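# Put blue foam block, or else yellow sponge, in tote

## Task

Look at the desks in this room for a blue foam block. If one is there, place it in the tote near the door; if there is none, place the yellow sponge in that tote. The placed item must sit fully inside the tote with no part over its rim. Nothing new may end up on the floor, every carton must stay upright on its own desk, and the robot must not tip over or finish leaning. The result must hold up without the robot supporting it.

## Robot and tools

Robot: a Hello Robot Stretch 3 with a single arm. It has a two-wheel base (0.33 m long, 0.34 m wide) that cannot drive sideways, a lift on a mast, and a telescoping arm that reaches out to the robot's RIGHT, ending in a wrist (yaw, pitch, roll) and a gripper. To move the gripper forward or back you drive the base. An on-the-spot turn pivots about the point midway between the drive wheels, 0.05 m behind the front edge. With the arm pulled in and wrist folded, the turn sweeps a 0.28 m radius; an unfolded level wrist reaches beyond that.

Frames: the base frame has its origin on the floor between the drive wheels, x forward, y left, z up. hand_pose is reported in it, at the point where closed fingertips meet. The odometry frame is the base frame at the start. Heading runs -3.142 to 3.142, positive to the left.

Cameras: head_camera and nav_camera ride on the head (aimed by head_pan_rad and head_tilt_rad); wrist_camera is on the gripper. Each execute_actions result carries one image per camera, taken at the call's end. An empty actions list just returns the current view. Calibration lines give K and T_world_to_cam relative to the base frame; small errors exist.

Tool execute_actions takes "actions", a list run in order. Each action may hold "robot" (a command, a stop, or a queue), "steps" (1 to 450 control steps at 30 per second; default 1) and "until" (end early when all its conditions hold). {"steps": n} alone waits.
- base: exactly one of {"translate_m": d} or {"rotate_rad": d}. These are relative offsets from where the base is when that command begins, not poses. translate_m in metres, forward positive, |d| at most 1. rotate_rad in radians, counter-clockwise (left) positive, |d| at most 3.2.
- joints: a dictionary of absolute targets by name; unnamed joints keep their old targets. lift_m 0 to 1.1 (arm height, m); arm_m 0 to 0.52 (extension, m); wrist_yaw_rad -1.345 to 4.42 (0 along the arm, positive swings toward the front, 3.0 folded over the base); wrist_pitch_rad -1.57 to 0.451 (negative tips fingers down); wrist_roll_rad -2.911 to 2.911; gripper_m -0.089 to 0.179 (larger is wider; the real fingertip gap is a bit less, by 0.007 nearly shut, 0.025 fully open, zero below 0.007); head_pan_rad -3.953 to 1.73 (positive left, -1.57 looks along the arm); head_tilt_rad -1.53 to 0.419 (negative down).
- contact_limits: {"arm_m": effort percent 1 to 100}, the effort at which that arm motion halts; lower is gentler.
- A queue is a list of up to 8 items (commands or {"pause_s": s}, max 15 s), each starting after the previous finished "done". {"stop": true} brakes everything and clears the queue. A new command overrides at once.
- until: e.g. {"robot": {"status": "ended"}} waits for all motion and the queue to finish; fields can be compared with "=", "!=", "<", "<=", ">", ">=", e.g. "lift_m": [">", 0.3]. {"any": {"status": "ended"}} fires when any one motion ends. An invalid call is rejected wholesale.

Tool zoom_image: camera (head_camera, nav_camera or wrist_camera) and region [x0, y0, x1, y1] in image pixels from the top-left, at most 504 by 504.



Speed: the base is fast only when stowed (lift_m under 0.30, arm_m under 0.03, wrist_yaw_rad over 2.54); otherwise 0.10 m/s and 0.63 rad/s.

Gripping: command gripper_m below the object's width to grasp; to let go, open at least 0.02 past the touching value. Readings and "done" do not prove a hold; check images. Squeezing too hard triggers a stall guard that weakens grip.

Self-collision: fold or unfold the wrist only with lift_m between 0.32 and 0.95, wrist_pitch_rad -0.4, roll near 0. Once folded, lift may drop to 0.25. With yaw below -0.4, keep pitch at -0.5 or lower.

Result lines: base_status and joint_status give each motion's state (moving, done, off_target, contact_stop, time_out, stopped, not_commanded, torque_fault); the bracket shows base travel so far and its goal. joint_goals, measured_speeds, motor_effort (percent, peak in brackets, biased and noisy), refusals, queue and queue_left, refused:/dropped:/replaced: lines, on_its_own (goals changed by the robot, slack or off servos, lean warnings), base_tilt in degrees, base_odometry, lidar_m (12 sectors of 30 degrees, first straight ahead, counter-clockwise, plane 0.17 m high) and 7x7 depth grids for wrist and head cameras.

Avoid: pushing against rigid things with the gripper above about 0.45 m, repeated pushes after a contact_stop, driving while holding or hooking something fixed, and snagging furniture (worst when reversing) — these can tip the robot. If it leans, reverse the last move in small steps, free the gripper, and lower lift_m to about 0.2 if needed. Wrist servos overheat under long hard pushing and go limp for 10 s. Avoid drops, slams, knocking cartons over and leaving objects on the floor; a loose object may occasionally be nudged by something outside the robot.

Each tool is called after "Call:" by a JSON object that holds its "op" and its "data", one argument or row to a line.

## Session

Call:
{"op": "execute_actions", "data": {
  "actions": [
    {"robot":{"joints":{"head_tilt_rad":-0.5,"head_pan_rad":0.8}},"steps":60,"until":{"robot":{"status":"ended"}}}
  ]
}}

Call:
{"op": "execute_actions", "data": {
  "actions": [
    {"robot":{"joints":{"head_pan_rad":-0.7}},"steps":90,"until":{"robot":{"status":"ended"}}}
  ]
}}

Call:
{"op": "execute_actions", "data": {
  "actions": [
    {"robot":{"joints":{"head_pan_rad":-2.2}},"steps":90,"until":{"robot":{"status":"ended"}}}
  ]
}}

Call:
{"op": "execute_actions", "data": {
  "actions": [
    {"robot":{"joints":{"head_pan_rad":-3.8}},"steps":150,"until":{"robot":{"status":"ended"}}}
  ]
}}

Scene clock: 1.00 s.
robot.base_odometry: x=+0.000 y=+0.000 heading=+0.000 (m, m, rad; robot's odometry frame)
robot.turned_by_wheels: +0.000 (rad since the last result)
robot.turned_by_imu: +0.000 (rad since the last result)
robot.base_tilt: forward=+0.5 right=+2.4 (deg)
robot.lidar_m: 2.49 2.16 2.34 1.54 1.24 1.74 2.10 1.60 1.86 2.17 1.98 1.88
robot.head_depth_mm: 2268 2390 2621 2753 2098 1613 1326 / 2366 2506 2740 2730 2109 1615 1330 / 2441 2669 2884 2904 2059 1621 1321 / 2482 2716 2995 2890 2093 1628 1331 / 2586 2798 3108 2878 2072 1612 1322 / 2649 2836 3073 2838 2049 1610 1322 / 2281 2419 2542 2625 2048 1621 1319
robot.base_status: not_commanded
robot.joint_positions: lift_m=+0.330 arm_m=+0.002 wrist_yaw_rad=+3.026 wrist_pitch_rad=-0.454 wrist_roll_rad=-0.007 gripper_m=+0.037 head_pan_rad=+0.793 head_tilt_rad=-0.493
robot.joint_goals: lift_m=+0.330 arm_m=+0.002 wrist_yaw_rad=+3.026 wrist_pitch_rad=-0.454 wrist_roll_rad=-0.007 gripper_m=+0.037 head_pan_rad=+0.800 head_tilt_rad=-0.500
robot.joint_status: lift_m=not_commanded arm_m=not_commanded wrist_yaw_rad=not_commanded wrist_pitch_rad=not_commanded wrist_roll_rad=not_commanded gripper_m=not_commanded head_pan_rad=done head_tilt_rad=done
robot.measured_speeds: translate_m=+0.000 rotate_rad=+0.000 lift_m=+0.000 arm_m=+0.000 wrist_yaw_rad=+0.000 wrist_pitch_rad=+0.000 wrist_roll_rad=+0.000 head_pan_rad=+0.000 head_tilt_rad=+0.000
robot: refusals=0 queue=done queue_left=0
robot.motor_effort: left_wheel=-1(1) right_wheel=+0(0) lift_m=+30(31) arm_m=-1(1) wrist_yaw_rad=+0(1) wrist_pitch_rad=+9(9) wrist_roll_rad=+0(0) gripper_m=+1(0) head_pan_rad=+4(42) head_tilt_rad=-3(31) (%)
robot.hand_pose: x=+0.0041 y=+0.0711 z=+0.3342 quat_wxyz=(+0.199, +0.694, +0.120, +0.681) (m; robot's base frame)
robot.wrist_depth_mm: - - - - - - - / - - - - - - - / - - - - - - - / 942 921 900 886 843 825 802 / 742 707 - 702 677 648 639 / 609 588 - 562 - 549 536 / 509 509 - - 471 463 465
pictures: head_camera (sideways: a quarter turn clockwise sets it upright), nav_camera (sideways: a quarter turn counterclockwise sets it upright), wrist_camera
camera_calibration (this result's frames):
head_camera: T_world_to_cam=[[-0.280638, -0.356141, -0.891295, 1.18671], [-0.761059, 0.648391, -0.0194503, 0.0363513], [0.584834, 0.672869, -0.453007, 0.545581], [0, 0, 0, 1]] pos_world=[0.0416262, 0.0319596, 1.30556]
nav_camera: T_world_to_cam=[[0.300469, 0.307873, 0.902736, -1.13651], [0.742731, -0.669321, -0.0189446, 0.0681347], [0.598388, 0.676183, -0.429778, 0.518929], [0, 0, 0, 1]] pos_world=[-0.01964, 0.0446144, 1.25029]
wrist_camera: T_world_to_cam=[[0.994299, -0.0964966, -0.0453558, 0.0274947], [-0.090011, -0.531625, -0.842183, 0.360312], [0.0571555, 0.841465, -0.53728, 0.281617], [0, 0, 0, 1]] pos_world=[-0.0110019, -0.0427667, 0.456003]
Images, in order (width x height): head_camera 896x504, nav_camera 672x504, wrist_camera 644x364.

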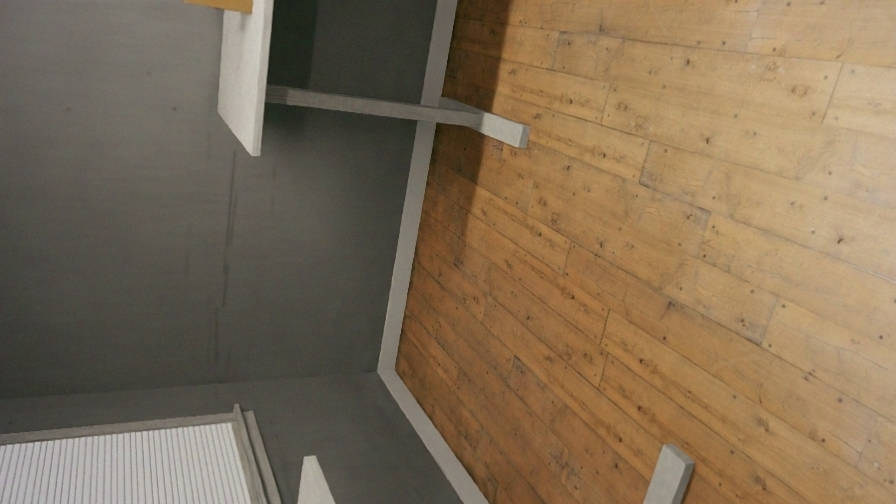

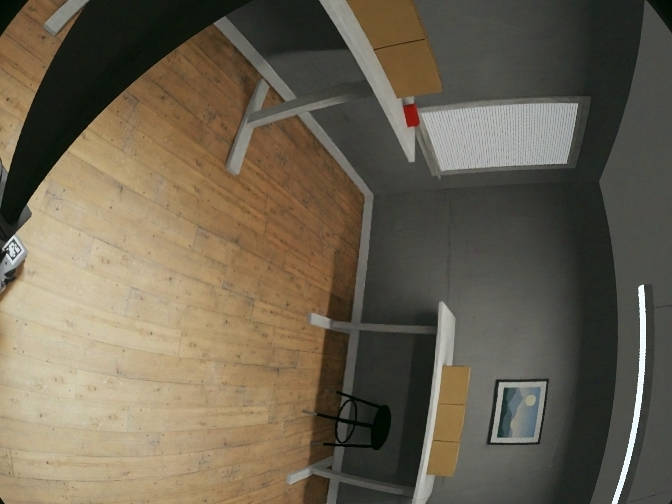

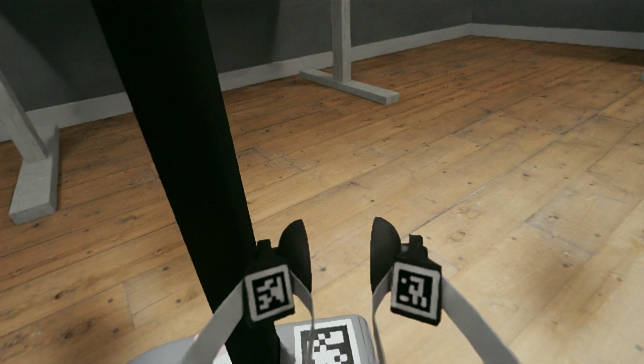

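Scene clock: 2.30 s.
robot.base_odometry: x=+0.000 y=+0.000 heading=+0.000 (m, m, rad; robot's odometry frame)
robot.turned_by_wheels: +0.000 (rad since the last result)
robot.turned_by_imu: +0.000 (rad since the last result)
robot.base_tilt: forward=+0.4 right=+2.4 (deg)
robot.lidar_m: 2.48 2.16 2.33 1.55 1.24 1.73 2.10 1.61 1.87 2.16 1.98 1.89
robot.head_depth_mm: 1750 1878 2044 2190 2101 1629 1326 / 1763 1899 2104 2343 2083 1616 1322 / 1867 1981 2127 2356 2088 1621 1334 / 1960 2089 2267 2471 2090 1623 1326 / 2037 2182 2366 2503 2065 1614 1318 / 1990 2377 2661 2683 2069 1623 1317 / 2308 2547 2813 2835 2041 1611 1322
robot.base_status: not_commanded
robot.joint_positions: lift_m=+0.330 arm_m=+0.002 wrist_yaw_rad=+3.026 wrist_pitch_rad=-0.454 wrist_roll_rad=-0.007 gripper_m=+0.037 head_pan_rad=-0.693 head_tilt_rad=-0.493
robot.joint_goals: lift_m=+0.330 arm_m=+0.002 wrist_yaw_rad=+3.026 wrist_pitch_rad=-0.454 wrist_roll_rad=-0.007 gripper_m=+0.037 head_pan_rad=-0.700 head_tilt_rad=-0.500
robot.joint_status: lift_m=not_commanded arm_m=not_commanded wrist_yaw_rad=not_commanded wrist_pitch_rad=not_commanded wrist_roll_rad=not_commanded gripper_m=not_commanded head_pan_rad=done head_tilt_rad=done
robot.measured_speeds: translate_m=+0.000 rotate_rad=+0.000 lift_m=+0.000 arm_m=+0.000 wrist_yaw_rad=+0.000 wrist_pitch_rad=+0.000 wrist_roll_rad=+0.000 head_pan_rad=+0.000 head_tilt_rad=+0.000
robot: refusals=0 queue=done queue_left=0
robot.motor_effort: left_wheel=-1(1) right_wheel=-1(0) lift_m=+30(31) arm_m=+0(1) wrist_yaw_rad=+0(0) wrist_pitch_rad=+9(9) wrist_roll_rad=+0(0) gripper_m=-1(1) head_pan_rad=-2(41) head_tilt_rad=-3(3) (%)
robot.hand_pose: x=+0.0041 y=+0.0711 z=+0.3342 quat_wxyz=(+0.199, +0.694, +0.120, +0.681) (m; robot's base frame)
robot.wrist_depth_mm: - - - - - - - / - - - - - - - / - - - - - - - / 941 936 894 858 833 815 788 / 746 727 - 699 697 652 639 / 608 590 - 568 - 554 534 / 512 512 - - 473 468 464
pictures: head_camera (sideways: a quarter turn clockwise sets it upright), nav_camera (sideways: a quarter turn counterclockwise sets it upright), wrist_camera
camera_calibration (this result's frames):
head_camera: T_world_to_cam=[[-0.378983, 0.249481, -0.89114, 1.1871], [0.581211, 0.813521, -0.0194256, 0.0281313], [0.720115, -0.525302, -0.453311, 0.545151], [0, 0, 0, 1]] pos_world=[0.0409702, -0.0326759, 1.30555]
nav_camera: T_world_to_cam=[[0.332583, -0.273353, 0.902589, -1.13652], [-0.603636, -0.797034, -0.0189598, 0.0763674], [0.724577, -0.53853, -0.430086, 0.518561], [0, 0, 0, 1]] pos_world=[0.0483464, 0.0294575, 1.25028]
wrist_camera: T_world_to_cam=[[0.994299, -0.0964969, -0.0453559, 0.0274948], [-0.0900113, -0.531625, -0.842183, 0.360312], [0.0571557, 0.841465, -0.53728, 0.281617], [0, 0, 0, 1]] pos_world=[-0.0110019, -0.0427667, 0.456003]
Images, in order (width x height): head_camera 896x504, nav_camera 672x504, wrist_camera 644x364.

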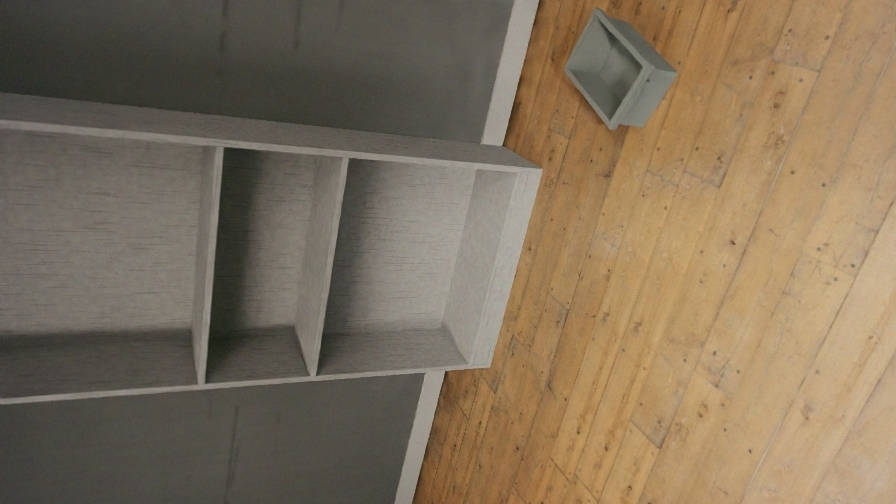

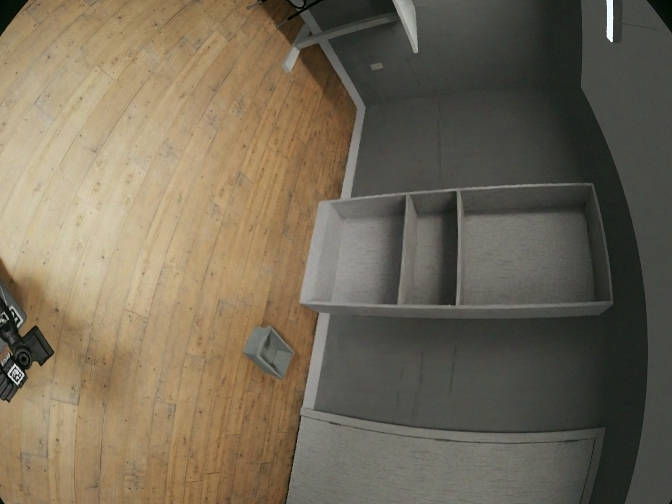

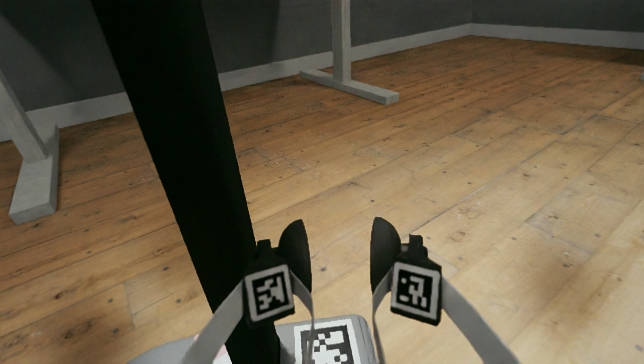

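Scene clock: 3.60 s.
robot.base_odometry: x=+0.000 y=+0.000 heading=+0.000 (m, m, rad; robot's odometry frame)
robot.turned_by_wheels: +0.000 (rad since the last result)
robot.turned_by_imu: +0.000 (rad since the last result)
robot.base_tilt: forward=+0.5 right=+2.5 (deg)
robot.lidar_m: 2.49 2.16 2.34 1.54 1.24 1.73 2.10 1.61 1.87 2.17 1.99 1.89
robot.head_depth_mm: 1723 1823 1452 1445 2073 1619 1336 / 1801 1952 1486 2247 2093 1633 1329 / 1892 2040 1574 2403 2085 1604 1328 / 1980 2180 2061 2187 2086 1620 1321 / 2104 2312 2382 2727 2037 1606 1315 / 2225 2474 2656 2897 2078 1617 1319 / 2357 2572 2746 2780 2069 1603 1315
robot.base_status: not_commanded
robot.joint_positions: lift_m=+0.330 arm_m=+0.002 wrist_yaw_rad=+3.026 wrist_pitch_rad=-0.454 wrist_roll_rad=-0.007 gripper_m=+0.037 head_pan_rad=-2.193 head_tilt_rad=-0.494
robot.joint_goals: lift_m=+0.330 arm_m=+0.002 wrist_yaw_rad=+3.026 wrist_pitch_rad=-0.454 wrist_roll_rad=-0.007 gripper_m=+0.037 head_pan_rad=-2.200 head_tilt_rad=-0.500
robot.joint_status: lift_m=not_commanded arm_m=not_commanded wrist_yaw_rad=not_commanded wrist_pitch_rad=not_commanded wrist_roll_rad=not_commanded gripper_m=not_commanded head_pan_rad=done head_tilt_rad=done
robot.measured_speeds: translate_m=+0.000 rotate_rad=+0.000 lift_m=+0.000 arm_m=+0.000 wrist_yaw_rad=+0.000 wrist_pitch_rad=+0.000 wrist_roll_rad=+0.000 head_pan_rad=+0.000 head_tilt_rad=+0.000
robot: refusals=0 queue=done queue_left=0
robot.motor_effort: left_wheel=-1(1) right_wheel=-1(0) lift_m=+30(31) arm_m=+0(1) wrist_yaw_rad=-1(1) wrist_pitch_rad=+9(9) wrist_roll_rad=+1(0) gripper_m=-1(0) head_pan_rad=-3(43) head_tilt_rad=-2(3) (%)
robot.hand_pose: x=+0.0041 y=+0.0711 z=+0.3342 quat_wxyz=(+0.199, +0.694, +0.120, +0.681) (m; robot's base frame)
robot.wrist_depth_mm: - - - - - - - / - - - - - - - / - - - - - - - / 937 898 920 858 843 816 813 / 748 714 - 695 684 653 633 / 602 589 - 559 - 551 536 / 514 511 - - 468 467 459
pictures: head_camera (sideways: a quarter turn clockwise sets it upright), nav_camera (sideways: a quarter turn counterclockwise sets it upright), wrist_camera
camera_calibration (this result's frames):
head_camera: T_world_to_cam=[[0.222073, 0.395718, -0.891118, 1.18341], [0.852598, -0.522206, -0.019422, 0.0264711], [-0.473033, -0.755453, -0.453356, 0.552487], [0, 0, 0, 1]] pos_world=[-0.0240274, -0.0370945, 1.30554]
nav_camera: T_world_to_cam=[[-0.249168, -0.351123, 0.902568, -1.13294], [-0.837738, 0.545743, -0.018962, 0.0777983], [-0.485912, -0.76084, -0.43013, 0.526003], [0, 0, 0, 1]] pos_world=[0.0384737, -0.0400547, 1.25028]
wrist_camera: T_world_to_cam=[[0.994299, -0.0964965, -0.0453557, 0.0274947], [-0.0900109, -0.531625, -0.842183, 0.360312], [0.0571555, 0.841465, -0.53728, 0.281617], [0, 0, 0, 1]] pos_world=[-0.0110019, -0.0427667, 0.456003]
Images, in order (width x height): head_camera 896x504, nav_camera 672x504, wrist_camera 644x364.

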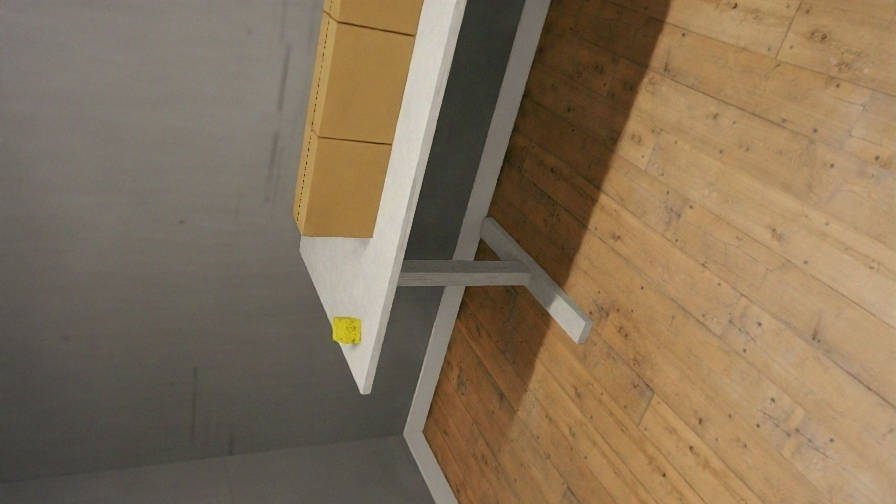

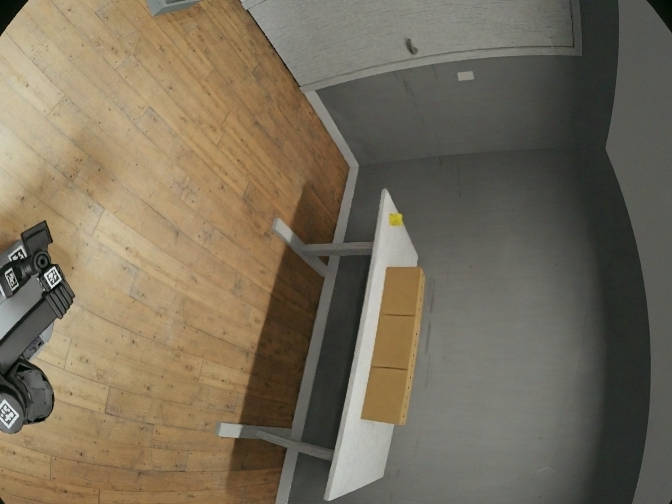

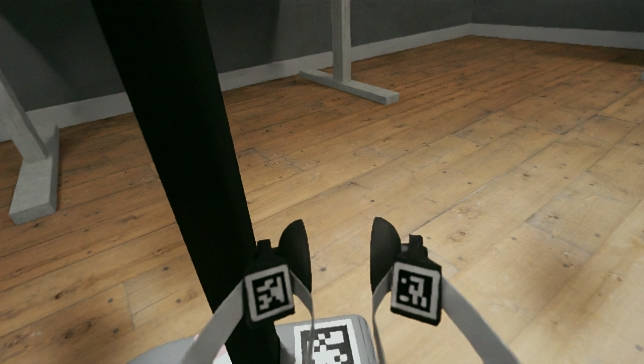

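Scene clock: 4.93 s.
robot.base_odometry: x=+0.000 y=+0.000 heading=+0.000 (m, m, rad; robot's odometry frame)
robot.turned_by_wheels: +0.000 (rad since the last result)
robot.turned_by_imu: +0.000 (rad since the last result)
robot.base_tilt: forward=+0.5 right=+2.5 (deg)
robot.lidar_m: 2.49 2.16 2.33 1.54 1.24 1.73 2.10 1.60 1.87 2.17 1.98 1.89
robot.head_depth_mm: 1377 1484 1148 1739 1887 1686 - / 1446 1551 1253 1368 1871 1585 1330 / 1517 1640 1748 1952 2035 1613 1331 / 1594 1735 1905 2084 2069 1613 1327 / 1669 1839 2012 2244 2035 1604 1320 / 1797 1935 2166 2416 2074 1606 1316 / 1894 2093 2312 2593 2035 1609 1314
robot.base_status: not_commanded
robot.joint_positions: lift_m=+0.330 arm_m=+0.002 wrist_yaw_rad=+3.026 wrist_pitch_rad=-0.454 wrist_roll_rad=-0.007 gripper_m=+0.037 head_pan_rad=-3.793 head_tilt_rad=-0.494
robot.joint_goals: lift_m=+0.330 arm_m=+0.002 wrist_yaw_rad=+3.026 wrist_pitch_rad=-0.454 wrist_roll_rad=-0.007 gripper_m=+0.037 head_pan_rad=-3.800 head_tilt_rad=-0.500
robot.joint_status: lift_m=not_commanded arm_m=not_commanded wrist_yaw_rad=not_commanded wrist_pitch_rad=not_commanded wrist_roll_rad=not_commanded gripper_m=not_commanded head_pan_rad=done head_tilt_rad=done
robot.measured_speeds: translate_m=+0.000 rotate_rad=+0.000 lift_m=+0.000 arm_m=+0.000 wrist_yaw_rad=+0.000 wrist_pitch_rad=+0.000 wrist_roll_rad=+0.000 head_pan_rad=+0.000 head_tilt_rad=+0.000
robot: refusals=0 queue=done queue_left=0
robot.motor_effort: left_wheel=-1(2) right_wheel=+0(1) lift_m=+30(30) arm_m=-1(0) wrist_yaw_rad=+0(1) wrist_pitch_rad=+9(9) wrist_roll_rad=+0(1) gripper_m=-1(0) head_pan_rad=-3(39) head_tilt_rad=-3(3) (%)
robot.hand_pose: x=+0.0041 y=+0.0711 z=+0.3342 quat_wxyz=(+0.199, +0.694, +0.120, +0.681) (m; robot's base frame)
robot.wrist_depth_mm: - - - - - - - / - - - - - - - / - - - - - - - / 949 919 884 882 825 818 789 / 750 724 - 692 692 659 639 / 610 590 - 562 - 546 537 / 513 510 - - 473 470 459
pictures: head_camera (sideways: a quarter turn clockwise sets it upright), nav_camera (sideways: a quarter turn counterclockwise sets it upright), wrist_camera
camera_calibration (this result's frames):
head_camera: T_world_to_cam=[[0.389092, -0.233553, -0.891101, 1.18237], [-0.546878, -0.836987, -0.0194193, 0.0350043], [-0.741305, 0.494879, -0.45339, 0.554168], [0, 0, 0, 1]] pos_world=[-0.0300991, 0.0311978, 1.30554]
nav_camera: T_world_to_cam=[[-0.343725, 0.259335, 0.902551, -1.13234], [0.569972, 0.821445, -0.0189637, 0.0692135], [-0.746314, 0.507911, -0.430165, 0.527636], [0, 0, 0, 1]] pos_world=[-0.0348813, -0.0311915, 1.25028]
wrist_camera: T_world_to_cam=[[0.994299, -0.0964966, -0.0453559, 0.0274948], [-0.0900111, -0.531625, -0.842183, 0.360312], [0.0571555, 0.841465, -0.53728, 0.281617], [0, 0, 0, 1]] pos_world=[-0.0110019, -0.0427667, 0.456003]
Images, in order (width x height): head_camera 896x504, nav_camera 672x504, wrist_camera 644x364.

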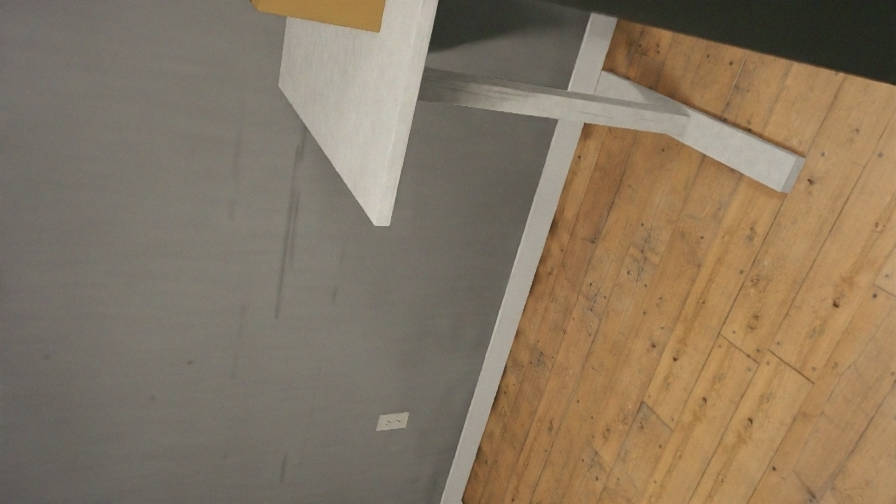

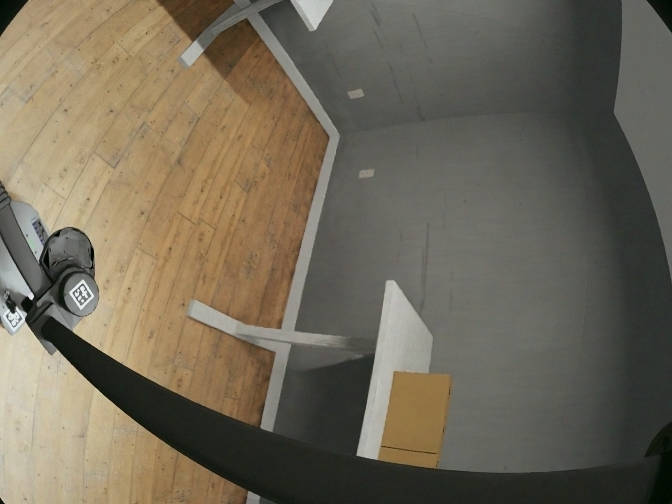

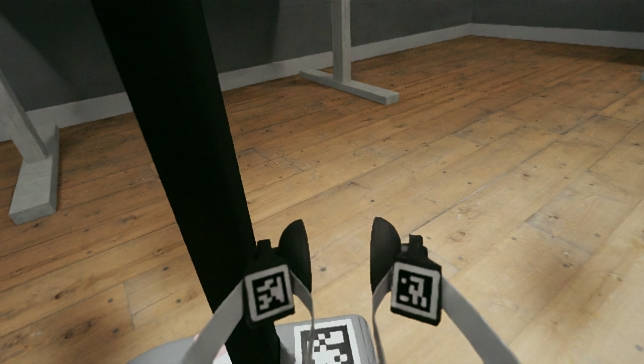

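Call:
{"op": "execute_actions", "data": {
  "actions": [
    {"robot":[{"joints":{"lift_m":0.27,"head_pan_rad":-2,"head_tilt_rad":-0.3},"base":{"rotate_rad":0.92}},{"base":{"translate_m":1}},{"base":{"translate_m":1}},{"base":{"translate_m":0.5}}],"steps":450,"until":{"robot":{"status":"ended"}}},
    {"steps":90,"until":{"robot":{"status":"ended"}}}
  ]
}}

Call:
{"op": "execute_actions", "data": {
  "actions": [
    {"robot":{"joints":{"head_pan_rad":-3.6}},"steps":150,"until":{"robot":{"status":"ended"}}}
  ]
}}

Scene clock: 25.67 s.
robot.base_odometry: x=+1.515 y=+1.989 heading=+0.920 (m, m, rad; robot's odometry frame)
robot.turned_by_wheels: +0.920 (rad since the last result)
robot.turned_by_imu: +0.917 (rad since the last result)
robot.base_tilt: forward=+0.5 right=+2.5 (deg)
robot.lidar_m: 0.46 0.58 0.68 0.69 0.87 1.30 3.97 3.30 0.68 0.74 0.49 0.45
robot.head_depth_mm: 2691 2861 2987 2918 766 1797 1550 / 2724 2895 3043 961 765 1849 1554 / 2733 2882 2982 966 755 1767 1547 / 2814 2929 3004 1245 752 755 820 / 2632 2751 2875 1125 750 1753 1480 / 1589 1628 1676 1225 743 1704 1526 / 1085 1104 1189 1117 739 1192 1291
robot.base_status: done (translate_m +0.5000 of +0.5000)
robot.joint_positions: lift_m=+0.271 arm_m=+0.002 wrist_yaw_rad=+3.026 wrist_pitch_rad=-0.455 wrist_roll_rad=-0.007 gripper_m=+0.037 head_pan_rad=-2.007 head_tilt_rad=-0.309
robot.joint_goals: lift_m=+0.270 arm_m=+0.002 wrist_yaw_rad=+3.026 wrist_pitch_rad=-0.455 wrist_roll_rad=-0.007 gripper_m=+0.037 head_pan_rad=-2.000 head_tilt_rad=-0.300
robot.joint_status: lift_m=done arm_m=not_commanded wrist_yaw_rad=not_commanded wrist_pitch_rad=not_commanded wrist_roll_rad=not_commanded gripper_m=not_commanded head_pan_rad=done head_tilt_rad=done
robot.measured_speeds: translate_m=+0.000 rotate_rad=+0.000 lift_m=+0.000 arm_m=+0.000 wrist_yaw_rad=+0.000 wrist_pitch_rad=+0.000 wrist_roll_rad=+0.000 head_pan_rad=+0.000 head_tilt_rad=+0.000
robot: refusals=0 queue=done queue_left=0
robot.motor_effort: left_wheel=-4(10) right_wheel=+3(13) lift_m=+14(28) arm_m=-1(0) wrist_yaw_rad=-1(2) wrist_pitch_rad=+9(9) wrist_roll_rad=+0(0) gripper_m=+0(0) head_pan_rad=+4(44) head_tilt_rad=+4(23) (%)
robot.hand_pose: x=+0.0041 y=+0.0710 z=+0.2751 quat_wxyz=(+0.199, +0.694, +0.120, +0.681) (m; robot's base frame)
robot.wrist_depth_mm: 878 - 734 681 628 585 558 / - 943 808 748 694 624 590 / - - 860 818 741 694 642 / 829 800 765 761 740 701 653 / 651 621 - 611 597 570 557 / 531 524 - - - 468 460 / 450 - - - 411 411 397
pictures: head_camera (sideways: a quarter turn clockwise sets it upright), nav_camera (sideways: a quarter turn counterclockwise sets it upright), wrist_camera
camera_calibration (this result's frames):
head_camera: T_world_to_cam=[[0.0727141, 0.274646, -0.958792, 1.27265], [0.93243, -0.359897, -0.0323773, 0.0428567], [-0.353958, -0.891653, -0.282257, 0.329098], [0, 0, 0, 1]] pos_world=[-0.0160132, -0.0406615, 1.31448]
nav_camera: T_world_to_cam=[[-0.106847, -0.234239, 0.96629, -1.21699], [-0.925355, 0.378957, -0.0104574, 0.0672643], [-0.363733, -0.895279, -0.257245, 0.300262], [0, 0, 0, 1]] pos_world=[0.0414266, -0.0417388, 1.25391]
wrist_camera: T_world_to_cam=[[0.994296, -0.0965299, -0.0453696, 0.0248232], [-0.0900816, -0.532228, -0.841795, 0.310453], [0.0571115, 0.84108, -0.537887, 0.250167], [0, 0, 0, 1]] pos_world=[-0.0110028, -0.0427823, 0.397026]
Images, in order (width x height): head_camera 896x504, nav_camera 672x504, wrist_camera 644x364.

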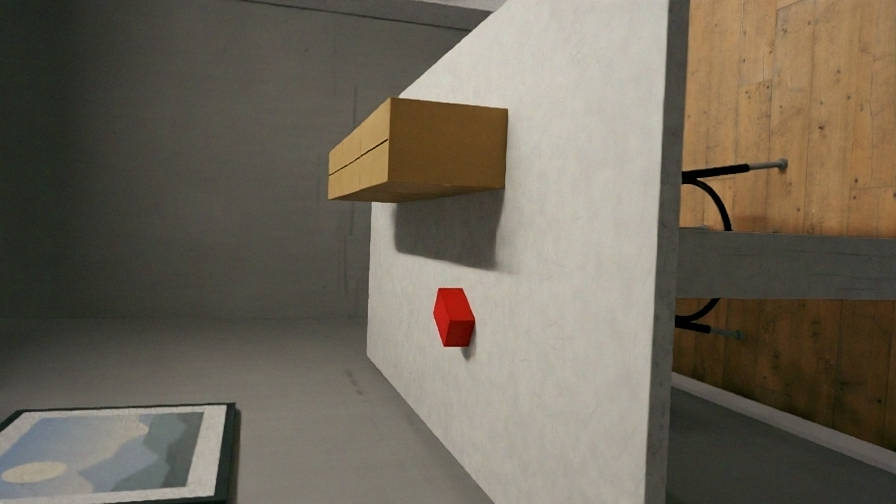

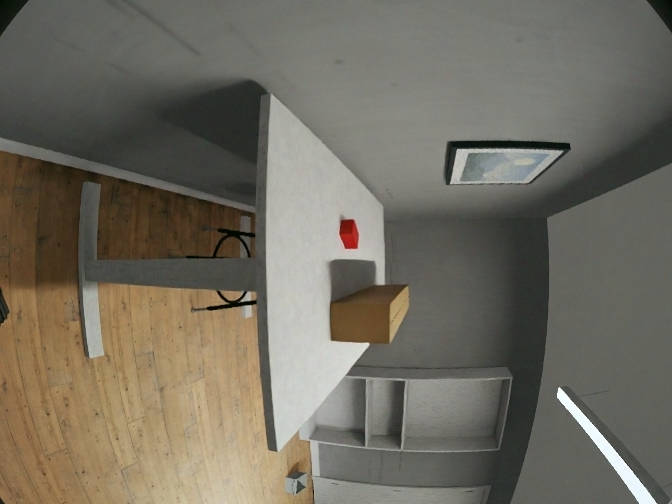

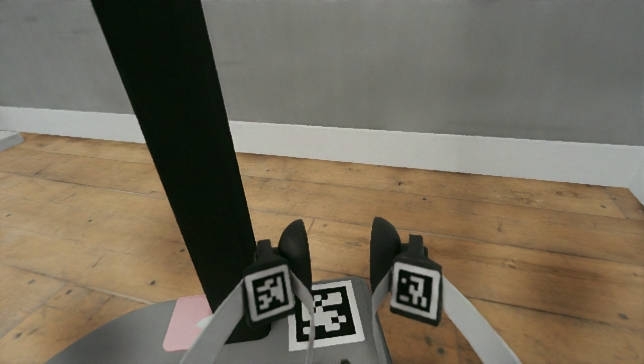

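Scene clock: 27.00 s.
robot.base_odometry: x=+1.515 y=+1.989 heading=+0.920 (m, m, rad; robot's odometry frame)
robot.turned_by_wheels: +0.000 (rad since the last result)
robot.turned_by_imu: +0.000 (rad since the last result)
robot.base_tilt: forward=+0.4 right=+2.5 (deg)
robot.lidar_m: 0.46 0.58 0.68 0.69 0.87 1.30 3.97 3.32 0.68 0.74 0.49 0.45
robot.head_depth_mm: 2340 2293 2215 1617 2115 1932 1551 / 3414 3729 3231 1418 1414 1838 1541 / 3867 - - 1433 2745 1913 1532 / 3943 - - 1419 2780 1967 1539 / - - - - 2813 1983 1535 / 3944 - - - 2687 1970 1523 / 3943 - - - 2730 1938 1512
robot.base_status: done (translate_m +0.5000 of +0.5000)
robot.joint_positions: lift_m=+0.271 arm_m=+0.002 wrist_yaw_rad=+3.026 wrist_pitch_rad=-0.455 wrist_roll_rad=-0.007 gripper_m=+0.037 head_pan_rad=-3.593 head_tilt_rad=-0.309
robot.joint_goals: lift_m=+0.270 arm_m=+0.002 wrist_yaw_rad=+3.026 wrist_pitch_rad=-0.455 wrist_roll_rad=-0.007 gripper_m=+0.037 head_pan_rad=-3.600 head_tilt_rad=-0.300
robot.joint_status: lift_m=done arm_m=not_commanded wrist_yaw_rad=not_commanded wrist_pitch_rad=not_commanded wrist_roll_rad=not_commanded gripper_m=not_commanded head_pan_rad=done head_tilt_rad=done
robot.measured_speeds: translate_m=+0.000 rotate_rad=+0.000 lift_m=+0.000 arm_m=+0.000 wrist_yaw_rad=+0.000 wrist_pitch_rad=+0.000 wrist_roll_rad=+0.000 head_pan_rad=+0.000 head_tilt_rad=+0.000
robot: refusals=0 queue=done queue_left=0
robot.motor_effort: left_wheel=-4(4) right_wheel=+3(3) lift_m=+13(12) arm_m=-1(1) wrist_yaw_rad=-1(0) wrist_pitch_rad=+9(9) wrist_roll_rad=+0(1) gripper_m=+0(1) head_pan_rad=-2(42) head_tilt_rad=+4(4) (%)
robot.hand_pose: x=+0.0041 y=+0.0710 z=+0.2751 quat_wxyz=(+0.199, +0.694, +0.120, +0.681) (m; robot's base frame)
robot.wrist_depth_mm: 897 - 738 691 632 596 550 / 994 942 795 752 692 629 589 / - - 876 814 732 681 639 / 831 798 781 754 739 709 648 / 637 637 - 597 598 571 559 / 520 516 - - - 476 464 / 449 - - - 414 405 397
pictures: head_camera (sideways: a quarter turn clockwise sets it upright), nav_camera (sideways: a quarter turn counterclockwise sets it upright), wrist_camera
camera_calibration (this result's frames):
head_camera: T_world_to_cam=[[0.27351, -0.0768759, -0.958792, 1.27142], [-0.374013, -0.926858, -0.0323773, 0.050826], [-0.886175, 0.367456, -0.282257, 0.332345], [0, 0, 0, 1]] pos_world=[-0.034221, 0.0227281, 1.31448]
nav_camera: T_world_to_cam=[[-0.23259, 0.110391, 0.96629, -1.21622], [0.392964, 0.919495, -0.0104574, 0.0592225], [-0.889653, 0.377284, -0.257245, 0.303471], [0, 0, 0, 1]] pos_world=[-0.0361704, -0.0346888, 1.25391]
wrist_camera: T_world_to_cam=[[0.994296, -0.0965296, -0.0453694, 0.0248232], [-0.0900814, -0.532228, -0.841795, 0.310453], [0.0571113, 0.84108, -0.537887, 0.250167], [0, 0, 0, 1]] pos_world=[-0.0110029, -0.0427823, 0.397026]
Images, in order (width x height): head_camera 896x504, nav_camera 672x504, wrist_camera 644x364.

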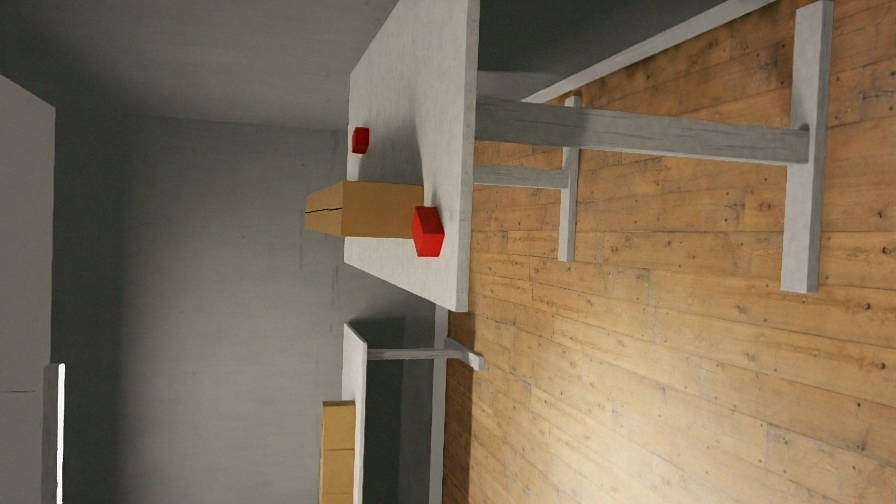

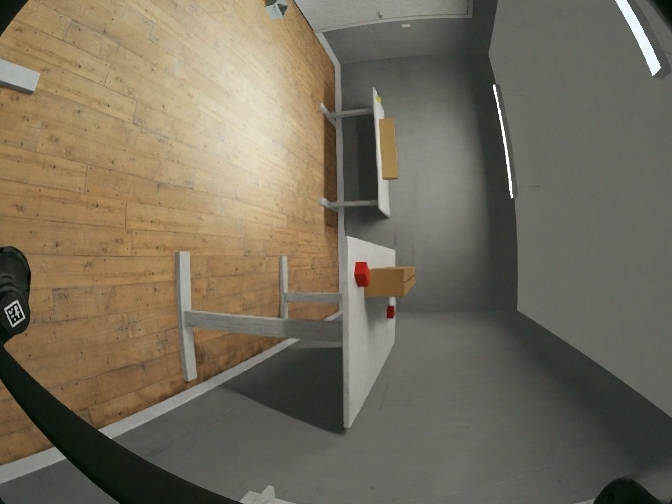

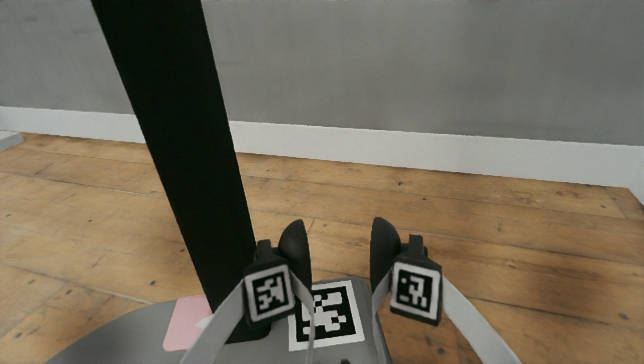

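Call:
{"op": "execute_actions", "data": {
  "actions": [
    {"robot":[{"joints":{"head_pan_rad":-0.7,"head_tilt_rad":-0.6},"base":{"translate_m":-1}},{"base":{"rotate_rad":-2.8}},{"base":{"translate_m":1}},{"base":{"translate_m":1}},{"base":{"translate_m":1}},{"base":{"translate_m":0.2}},{"base":{"rotate_rad":-0.78}}],"steps":450,"until":{"robot":{"status":"ended"}}},
    {"steps":450,"until":{"robot":{"status":"ended"}}}
  ]
}}

Scene clock: 59.43 s.
robot.base_odometry: x=-0.065 y=-1.855 heading=-2.660 (m, m, rad; robot's odometry frame)
robot.turned_by_wheels: -3.580 (rad since the last result)
robot.turned_by_imu: -3.543 (rad since the last result)
robot.base_tilt: forward=+0.5 right=+2.4 (deg)
robot.lidar_m: 1.10 0.70 0.48 0.47 0.49 0.66 1.47 3.28 3.42 2.91 1.58 0.90
robot.head_depth_mm: 1450 1649 1544 1043 841 1501 1256 / 1325 1499 1535 1067 842 1493 1220 / 1235 1366 1445 1060 1194 1417 1246 / 1135 1251 1354 1108 1718 1454 1249 / 1065 1165 1270 1406 1636 1485 1245 / 997 1088 1198 1327 1498 1477 1241 / 933 1023 1112 1228 1364 1446 1251
robot.base_status: done (rotate_rad -0.7799 of -0.7800)
robot.joint_positions: lift_m=+0.271 arm_m=+0.002 wrist_yaw_rad=+3.026 wrist_pitch_rad=-0.455 wrist_roll_rad=-0.007 gripper_m=+0.037 head_pan_rad=-0.707 head_tilt_rad=-0.593
robot.joint_goals: lift_m=+0.270 arm_m=+0.002 wrist_yaw_rad=+3.026 wrist_pitch_rad=-0.455 wrist_roll_rad=-0.007 gripper_m=+0.037 head_pan_rad=-0.700 head_tilt_rad=-0.600
robot.joint_status: lift_m=done arm_m=not_commanded wrist_yaw_rad=not_commanded wrist_pitch_rad=not_commanded wrist_roll_rad=not_commanded gripper_m=not_commanded head_pan_rad=done head_tilt_rad=done
robot.measured_speeds: translate_m=+0.000 rotate_rad=+0.000 lift_m=+0.000 arm_m=+0.000 wrist_yaw_rad=+0.000 wrist_pitch_rad=+0.000 wrist_roll_rad=+0.000 head_pan_rad=+0.000 head_tilt_rad=+0.000
robot: refusals=0 queue=done queue_left=0
robot.motor_effort: left_wheel=+3(11) right_wheel=-4(11) lift_m=+13(13) arm_m=-1(1) wrist_yaw_rad=-1(2) wrist_pitch_rad=+9(9) wrist_roll_rad=+0(0) gripper_m=+1(0) head_pan_rad=+4(41) head_tilt_rad=-3(25) (%)
robot.hand_pose: x=+0.0041 y=+0.0710 z=+0.2751 quat_wxyz=(+0.199, +0.694, +0.120, +0.681) (m; robot's base frame)
robot.wrist_depth_mm: 420 - 448 465 491 510 529 / 450 467 493 498 538 558 586 / 489 510 529 541 586 628 649 / 543 565 590 604 647 654 679 / 599 603 - 602 603 568 561 / 535 521 - - - 471 463 / 453 - - - 409 409 401
pictures: head_camera (sideways: a quarter turn clockwise sets it upright), nav_camera (sideways: a quarter turn counterclockwise sets it upright), wrist_camera
camera_calibration (this result's frames):
head_camera: T_world_to_cam=[[-0.441135, 0.310914, -0.841862, 1.12322], [0.591421, 0.806272, -0.0121338, 0.0185738], [0.674997, -0.503248, -0.539556, 0.657643], [0, 0, 0, 1]] pos_world=[0.0405981, -0.0332425, 1.30065]
nav_camera: T_world_to_cam=[[0.395346, -0.334936, 0.855289, -1.07521], [-0.616411, -0.78708, -0.0232973, 0.0820895], [0.680984, -0.517999, -0.517627, 0.632734], [0, 0, 0, 1]] pos_world=[0.0447971, 0.0322416, 1.24904]
wrist_camera: T_world_to_cam=[[0.994295, -0.0965318, -0.0453702, 0.0248188], [-0.0900864, -0.532275, -0.841765, 0.310409], [0.0571077, 0.84105, -0.537934, 0.250219], [0, 0, 0, 1]] pos_world=[-0.011003, -0.0428281, 0.397019]
Images, in order (width x height): head_camera 896x504, nav_camera 672x504, wrist_camera 644x364.

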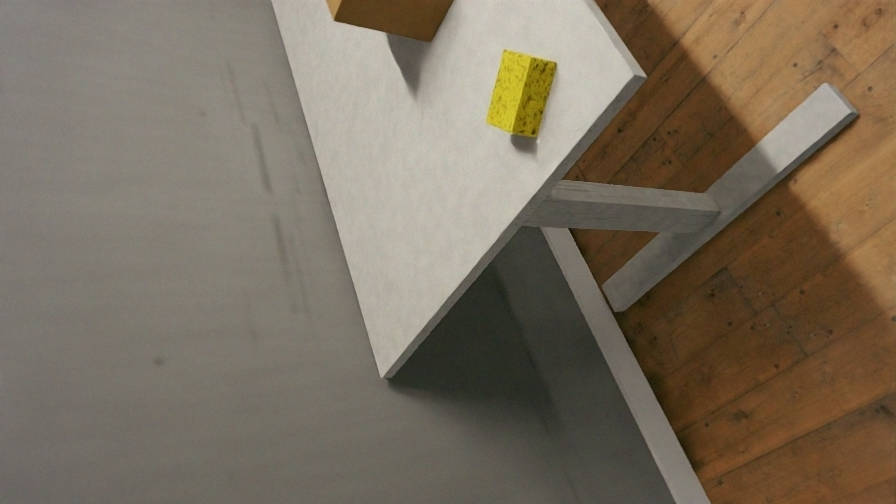

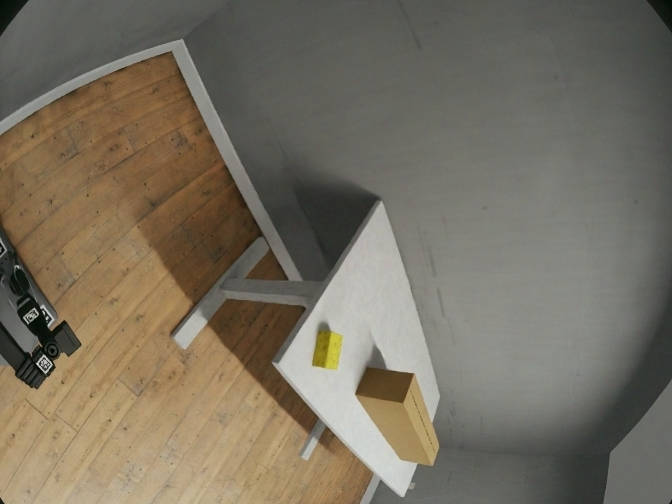

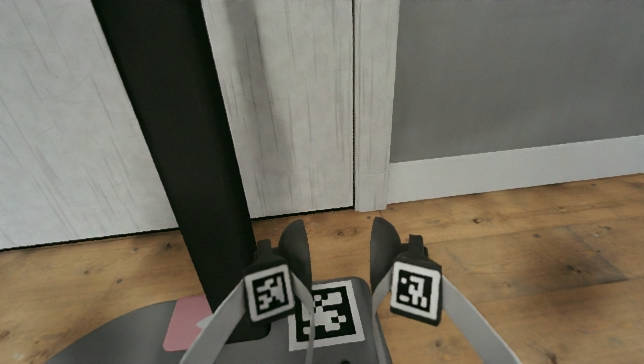

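Call:
{"op": "execute_actions", "data": {
  "actions": [
    {"robot":[{"joints":{"head_pan_rad":-1.7},"base":{"translate_m":0.7}},{"joints":{"lift_m":0.8,"wrist_pitch_rad":-0.4}},{"joints":{"wrist_yaw_rad":0,"gripper_m":0.175}}],"steps":450,"until":{"robot":{"status":"ended"}}}
  ]
}}

Scene clock: 76.07 s.
robot.base_odometry: x=-0.685 y=-2.179 heading=-2.660 (m, m, rad; robot's odometry frame)
robot.turned_by_wheels: +0.000 (rad since the last result)
robot.turned_by_imu: +0.002 (rad since the last result)
robot.base_tilt: forward=+0.4 right=+2.4 (deg)
robot.lidar_m: 0.40 0.42 0.51 0.49 0.51 0.70 1.90 3.93 3.16 0.61 0.58 0.42
robot.head_depth_mm: 2866 3147 3369 2318 779 1419 1284 / 2839 3184 3299 1024 780 1415 1302 / 2836 3091 1051 979 815 1429 1296 / 2818 3108 1433 1060 815 908 - / 2797 3116 1522 1058 809 805 1187 / 2428 2377 1513 1059 809 1382 1241 / 1451 1434 1350 1051 809 1185 1205
robot.base_status: done (translate_m +0.7000 of +0.7000)
robot.joint_positions: lift_m=+0.799 arm_m=+0.002 wrist_yaw_rad=+0.002 wrist_pitch_rad=-0.420 wrist_roll_rad=-0.007 gripper_m=+0.175 head_pan_rad=-1.693 head_tilt_rad=-0.593
robot.joint_goals: lift_m=+0.800 arm_m=+0.002 wrist_yaw_rad=+0.000 wrist_pitch_rad=-0.400 wrist_roll_rad=-0.007 gripper_m=+0.175 head_pan_rad=-1.700 head_tilt_rad=-0.600
robot.joint_status: lift_m=done arm_m=not_commanded wrist_yaw_rad=done wrist_pitch_rad=done wrist_roll_rad=not_commanded gripper_m=done head_pan_rad=done head_tilt_rad=done
robot.measured_speeds: translate_m=+0.000 rotate_rad=+0.000 lift_m=+0.000 arm_m=+0.000 wrist_yaw_rad=+0.000 wrist_pitch_rad=+0.000 wrist_roll_rad=+0.000 head_pan_rad=+0.000 head_tilt_rad=+0.000
robot: refusals=0 queue=done queue_left=0
robot.motor_effort: left_wheel=+2(10) right_wheel=-4(10) lift_m=+46(51) arm_m=-1(1) wrist_yaw_rad=-1(2) wrist_pitch_rad=+11(12) wrist_roll_rad=+0(0) gripper_m=+0(84) head_pan_rad=-3(41) head_tilt_rad=-3(3) (%)
robot.hand_pose: x=-0.0212 y=-0.3713 z=+0.8116 quat_wxyz=(+0.695, +0.149, -0.689, -0.147) (m; robot's base frame)
robot.wrist_depth_mm: 503 745 - - 586 - - / 501 713 - 952 625 - - / 496 633 628 592 561 549 - / 451 450 436 424 416 362 388 / 355 349 338 332 320 320 319 / 463 - - 530 - - - / 453 725 989 956 991 - 941
pictures: head_camera (sideways: a quarter turn clockwise sets it upright), nav_camera (sideways: a quarter turn counterclockwise sets it upright), wrist_camera
camera_calibration (this result's frames):
head_camera: T_world_to_cam=[[0.015769, 0.53948, -0.841851, 1.12041], [0.998768, -0.0481262, -0.0121322, 0.0160869], [-0.0470602, -0.840622, -0.539574, 0.662071], [0, 0, 0, 1]] pos_world=[-0.00257775, -0.0471156, 1.30065]
nav_camera: T_world_to_cam=[[-0.061074, -0.514558, 0.855278, -1.07241], [-0.996558, 0.0795584, -0.0232982, 0.0844096], [-0.0560563, -0.853757, -0.517645, 0.637254], [0, 0, 0, 1]] pos_world=[0.0543449, -0.0144706, 1.24904]
wrist_camera: T_world_to_cam=[[-0.998758, -0.0220683, -0.0446799, 0.0164932], [0.0272287, 0.509249, -0.860188, 0.928486], [0.0417361, -0.860336, -0.508015, 0.25589], [0, 0, 0, 1]] pos_world=[-0.0194886, -0.252315, 0.929406]
Images, in order (width x height): head_camera 896x504, nav_camera 672x504, wrist_camera 644x364.

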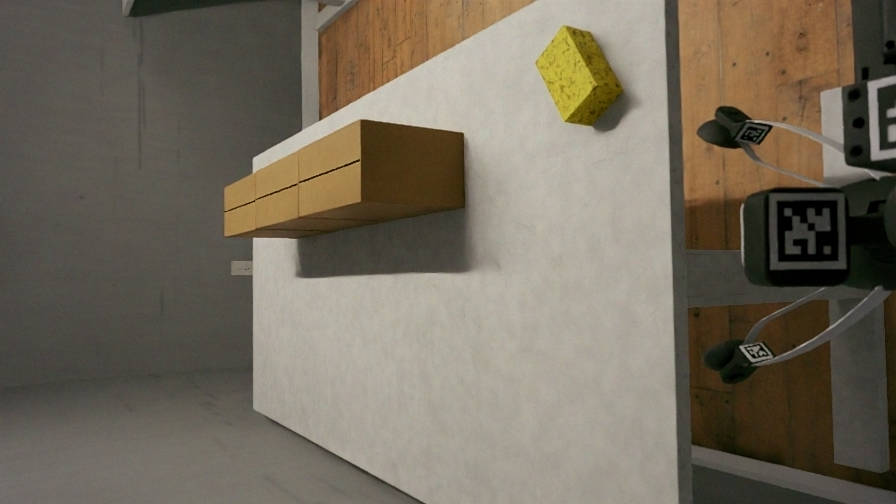

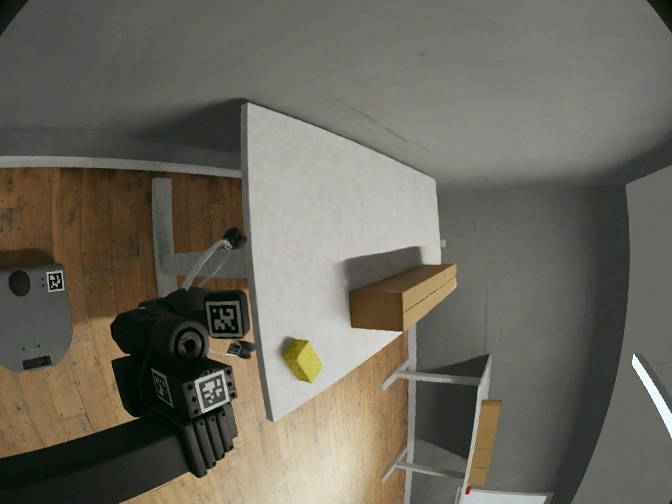

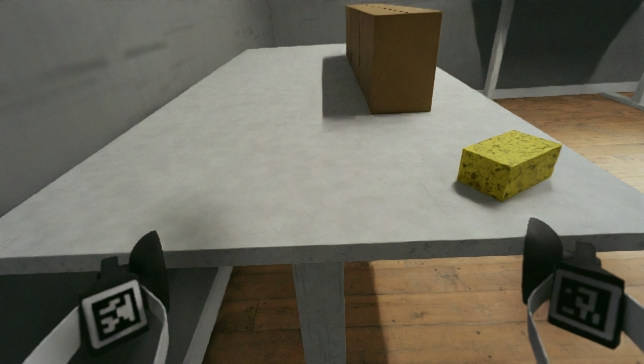

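Call:
{"op": "execute_actions", "data": {
  "actions": [
    {"robot":{"joints":{"wrist_yaw_rad":-0.3,"arm_m":0.19,"lift_m":0.755},"base":{"rotate_rad":-0.25}},"steps":450,"until":{"robot":{"status":"ended"}}}
  ]
}}

Scene clock: 82.50 s.
robot.base_odometry: x=-0.685 y=-2.179 heading=-2.910 (m, m, rad; robot's odometry frame)
robot.turned_by_wheels: -0.250 (rad since the last result)
robot.turned_by_imu: -0.248 (rad since the last result)
robot.base_tilt: forward=+0.4 right=+2.4 (deg)
robot.lidar_m: 0.40 0.40 0.47 0.49 0.49 0.58 0.97 3.95 3.81 0.61 0.61 0.46
robot.head_depth_mm: 3156 3654 3547 2425 1827 1484 - / 3026 3447 3584 2384 1769 - 1221 / 3013 3331 3292 2286 809 - 1221 / 2959 3326 3450 1019 851 - 1214 / 2882 3144 1047 970 815 1375 1189 / 2778 3039 1322 1052 809 861 1138 / 2748 2994 1509 1054 807 714 1242
robot.base_status: done (rotate_rad -0.2499 of -0.2500)
robot.joint_positions: lift_m=+0.756 arm_m=+0.190 wrist_yaw_rad=-0.300 wrist_pitch_rad=-0.419 wrist_roll_rad=-0.007 gripper_m=+0.175 head_pan_rad=-1.693 head_tilt_rad=-0.593
robot.joint_goals: lift_m=+0.755 arm_m=+0.190 wrist_yaw_rad=-0.300 wrist_pitch_rad=-0.400 wrist_roll_rad=-0.007 gripper_m=+0.175 head_pan_rad=-1.700 head_tilt_rad=-0.600
robot.joint_status: lift_m=done arm_m=done wrist_yaw_rad=done wrist_pitch_rad=done wrist_roll_rad=not_commanded gripper_m=done head_pan_rad=done head_tilt_rad=done
robot.measured_speeds: translate_m=+0.000 rotate_rad=+0.000 lift_m=+0.000 arm_m=+0.000 wrist_yaw_rad=+0.000 wrist_pitch_rad=+0.000 wrist_roll_rad=+0.000 head_pan_rad=+0.000 head_tilt_rad=+0.000
robot: refusals=0 queue=done queue_left=0
robot.motor_effort: left_wheel=+2(6) right_wheel=-5(10) lift_m=+13(49) arm_m=+2(2) wrist_yaw_rad=+0(2) wrist_pitch_rad=+11(11) wrist_roll_rad=+0(0) gripper_m=+0(0) head_pan_rad=-3(3) head_tilt_rad=-3(3) (%)
robot.hand_pose: x=-0.0878 y=-0.5488 z=+0.7680 quat_wxyz=(+0.665, +0.043, -0.703, -0.249) (m; robot's base frame)
robot.wrist_depth_mm: - 373 - - - - - / 911 400 - - - - - / 531 429 472 - - - - / 366 356 342 261 - - - / 281 276 223 238 254 261 - / 228 - 219 213 210 - - / 193 181 183 181 892 941 893
pictures: head_camera (sideways: a quarter turn clockwise sets it upright), nav_camera (sideways: a quarter turn counterclockwise sets it upright), wrist_camera
camera_calibration (this result's frames):
head_camera: T_world_to_cam=[[0.0158543, 0.539477, -0.841851, 1.12041], [0.99876, -0.0482841, -0.0121322, 0.0160869], [-0.0471931, -0.840615, -0.539574, 0.662072], [0, 0, 0, 1]] pos_world=[-0.00258519, -0.0471142, 1.30065]
nav_camera: T_world_to_cam=[[-0.0611554, -0.514548, 0.855278, -1.07241], [-0.996545, 0.0797159, -0.0232982, 0.0844095], [-0.0561912, -0.853748, -0.517645, 0.637255], [0, 0, 0, 1]] pos_world=[0.0543426, -0.0144782, 1.24904]
wrist_camera: T_world_to_cam=[[-0.960267, 0.275483, -0.0446746, 0.110797], [0.177149, 0.477983, -0.86032, 0.979266], [-0.21565, -0.834051, -0.507793, 0.0754733], [0, 0, 0, 1]] pos_world=[-0.0508058, -0.435646, 0.885757]
Images, in order (width x height): head_camera 896x504, nav_camera 672x504, wrist_camera 644x364.

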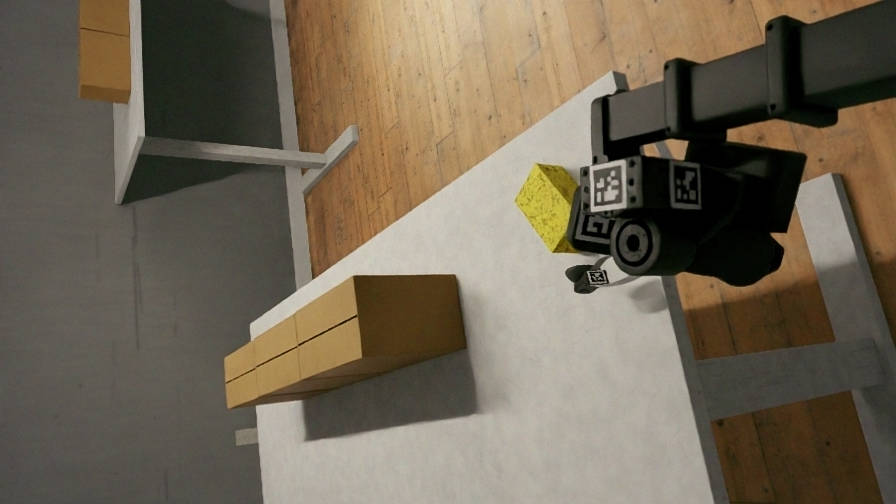

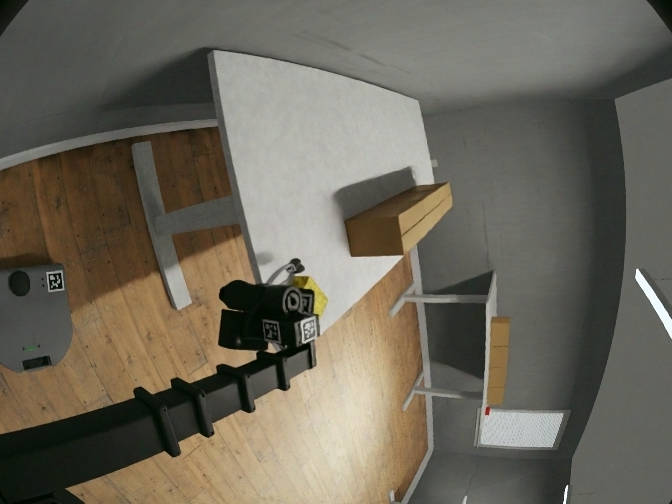

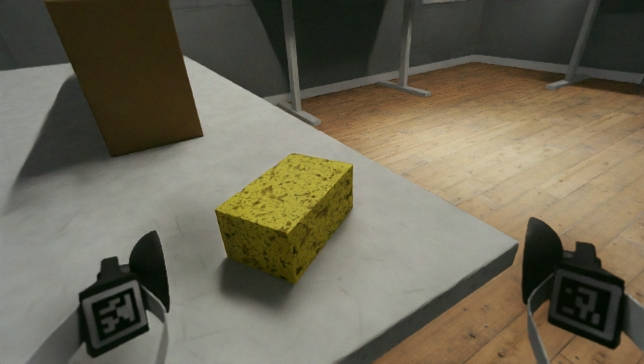

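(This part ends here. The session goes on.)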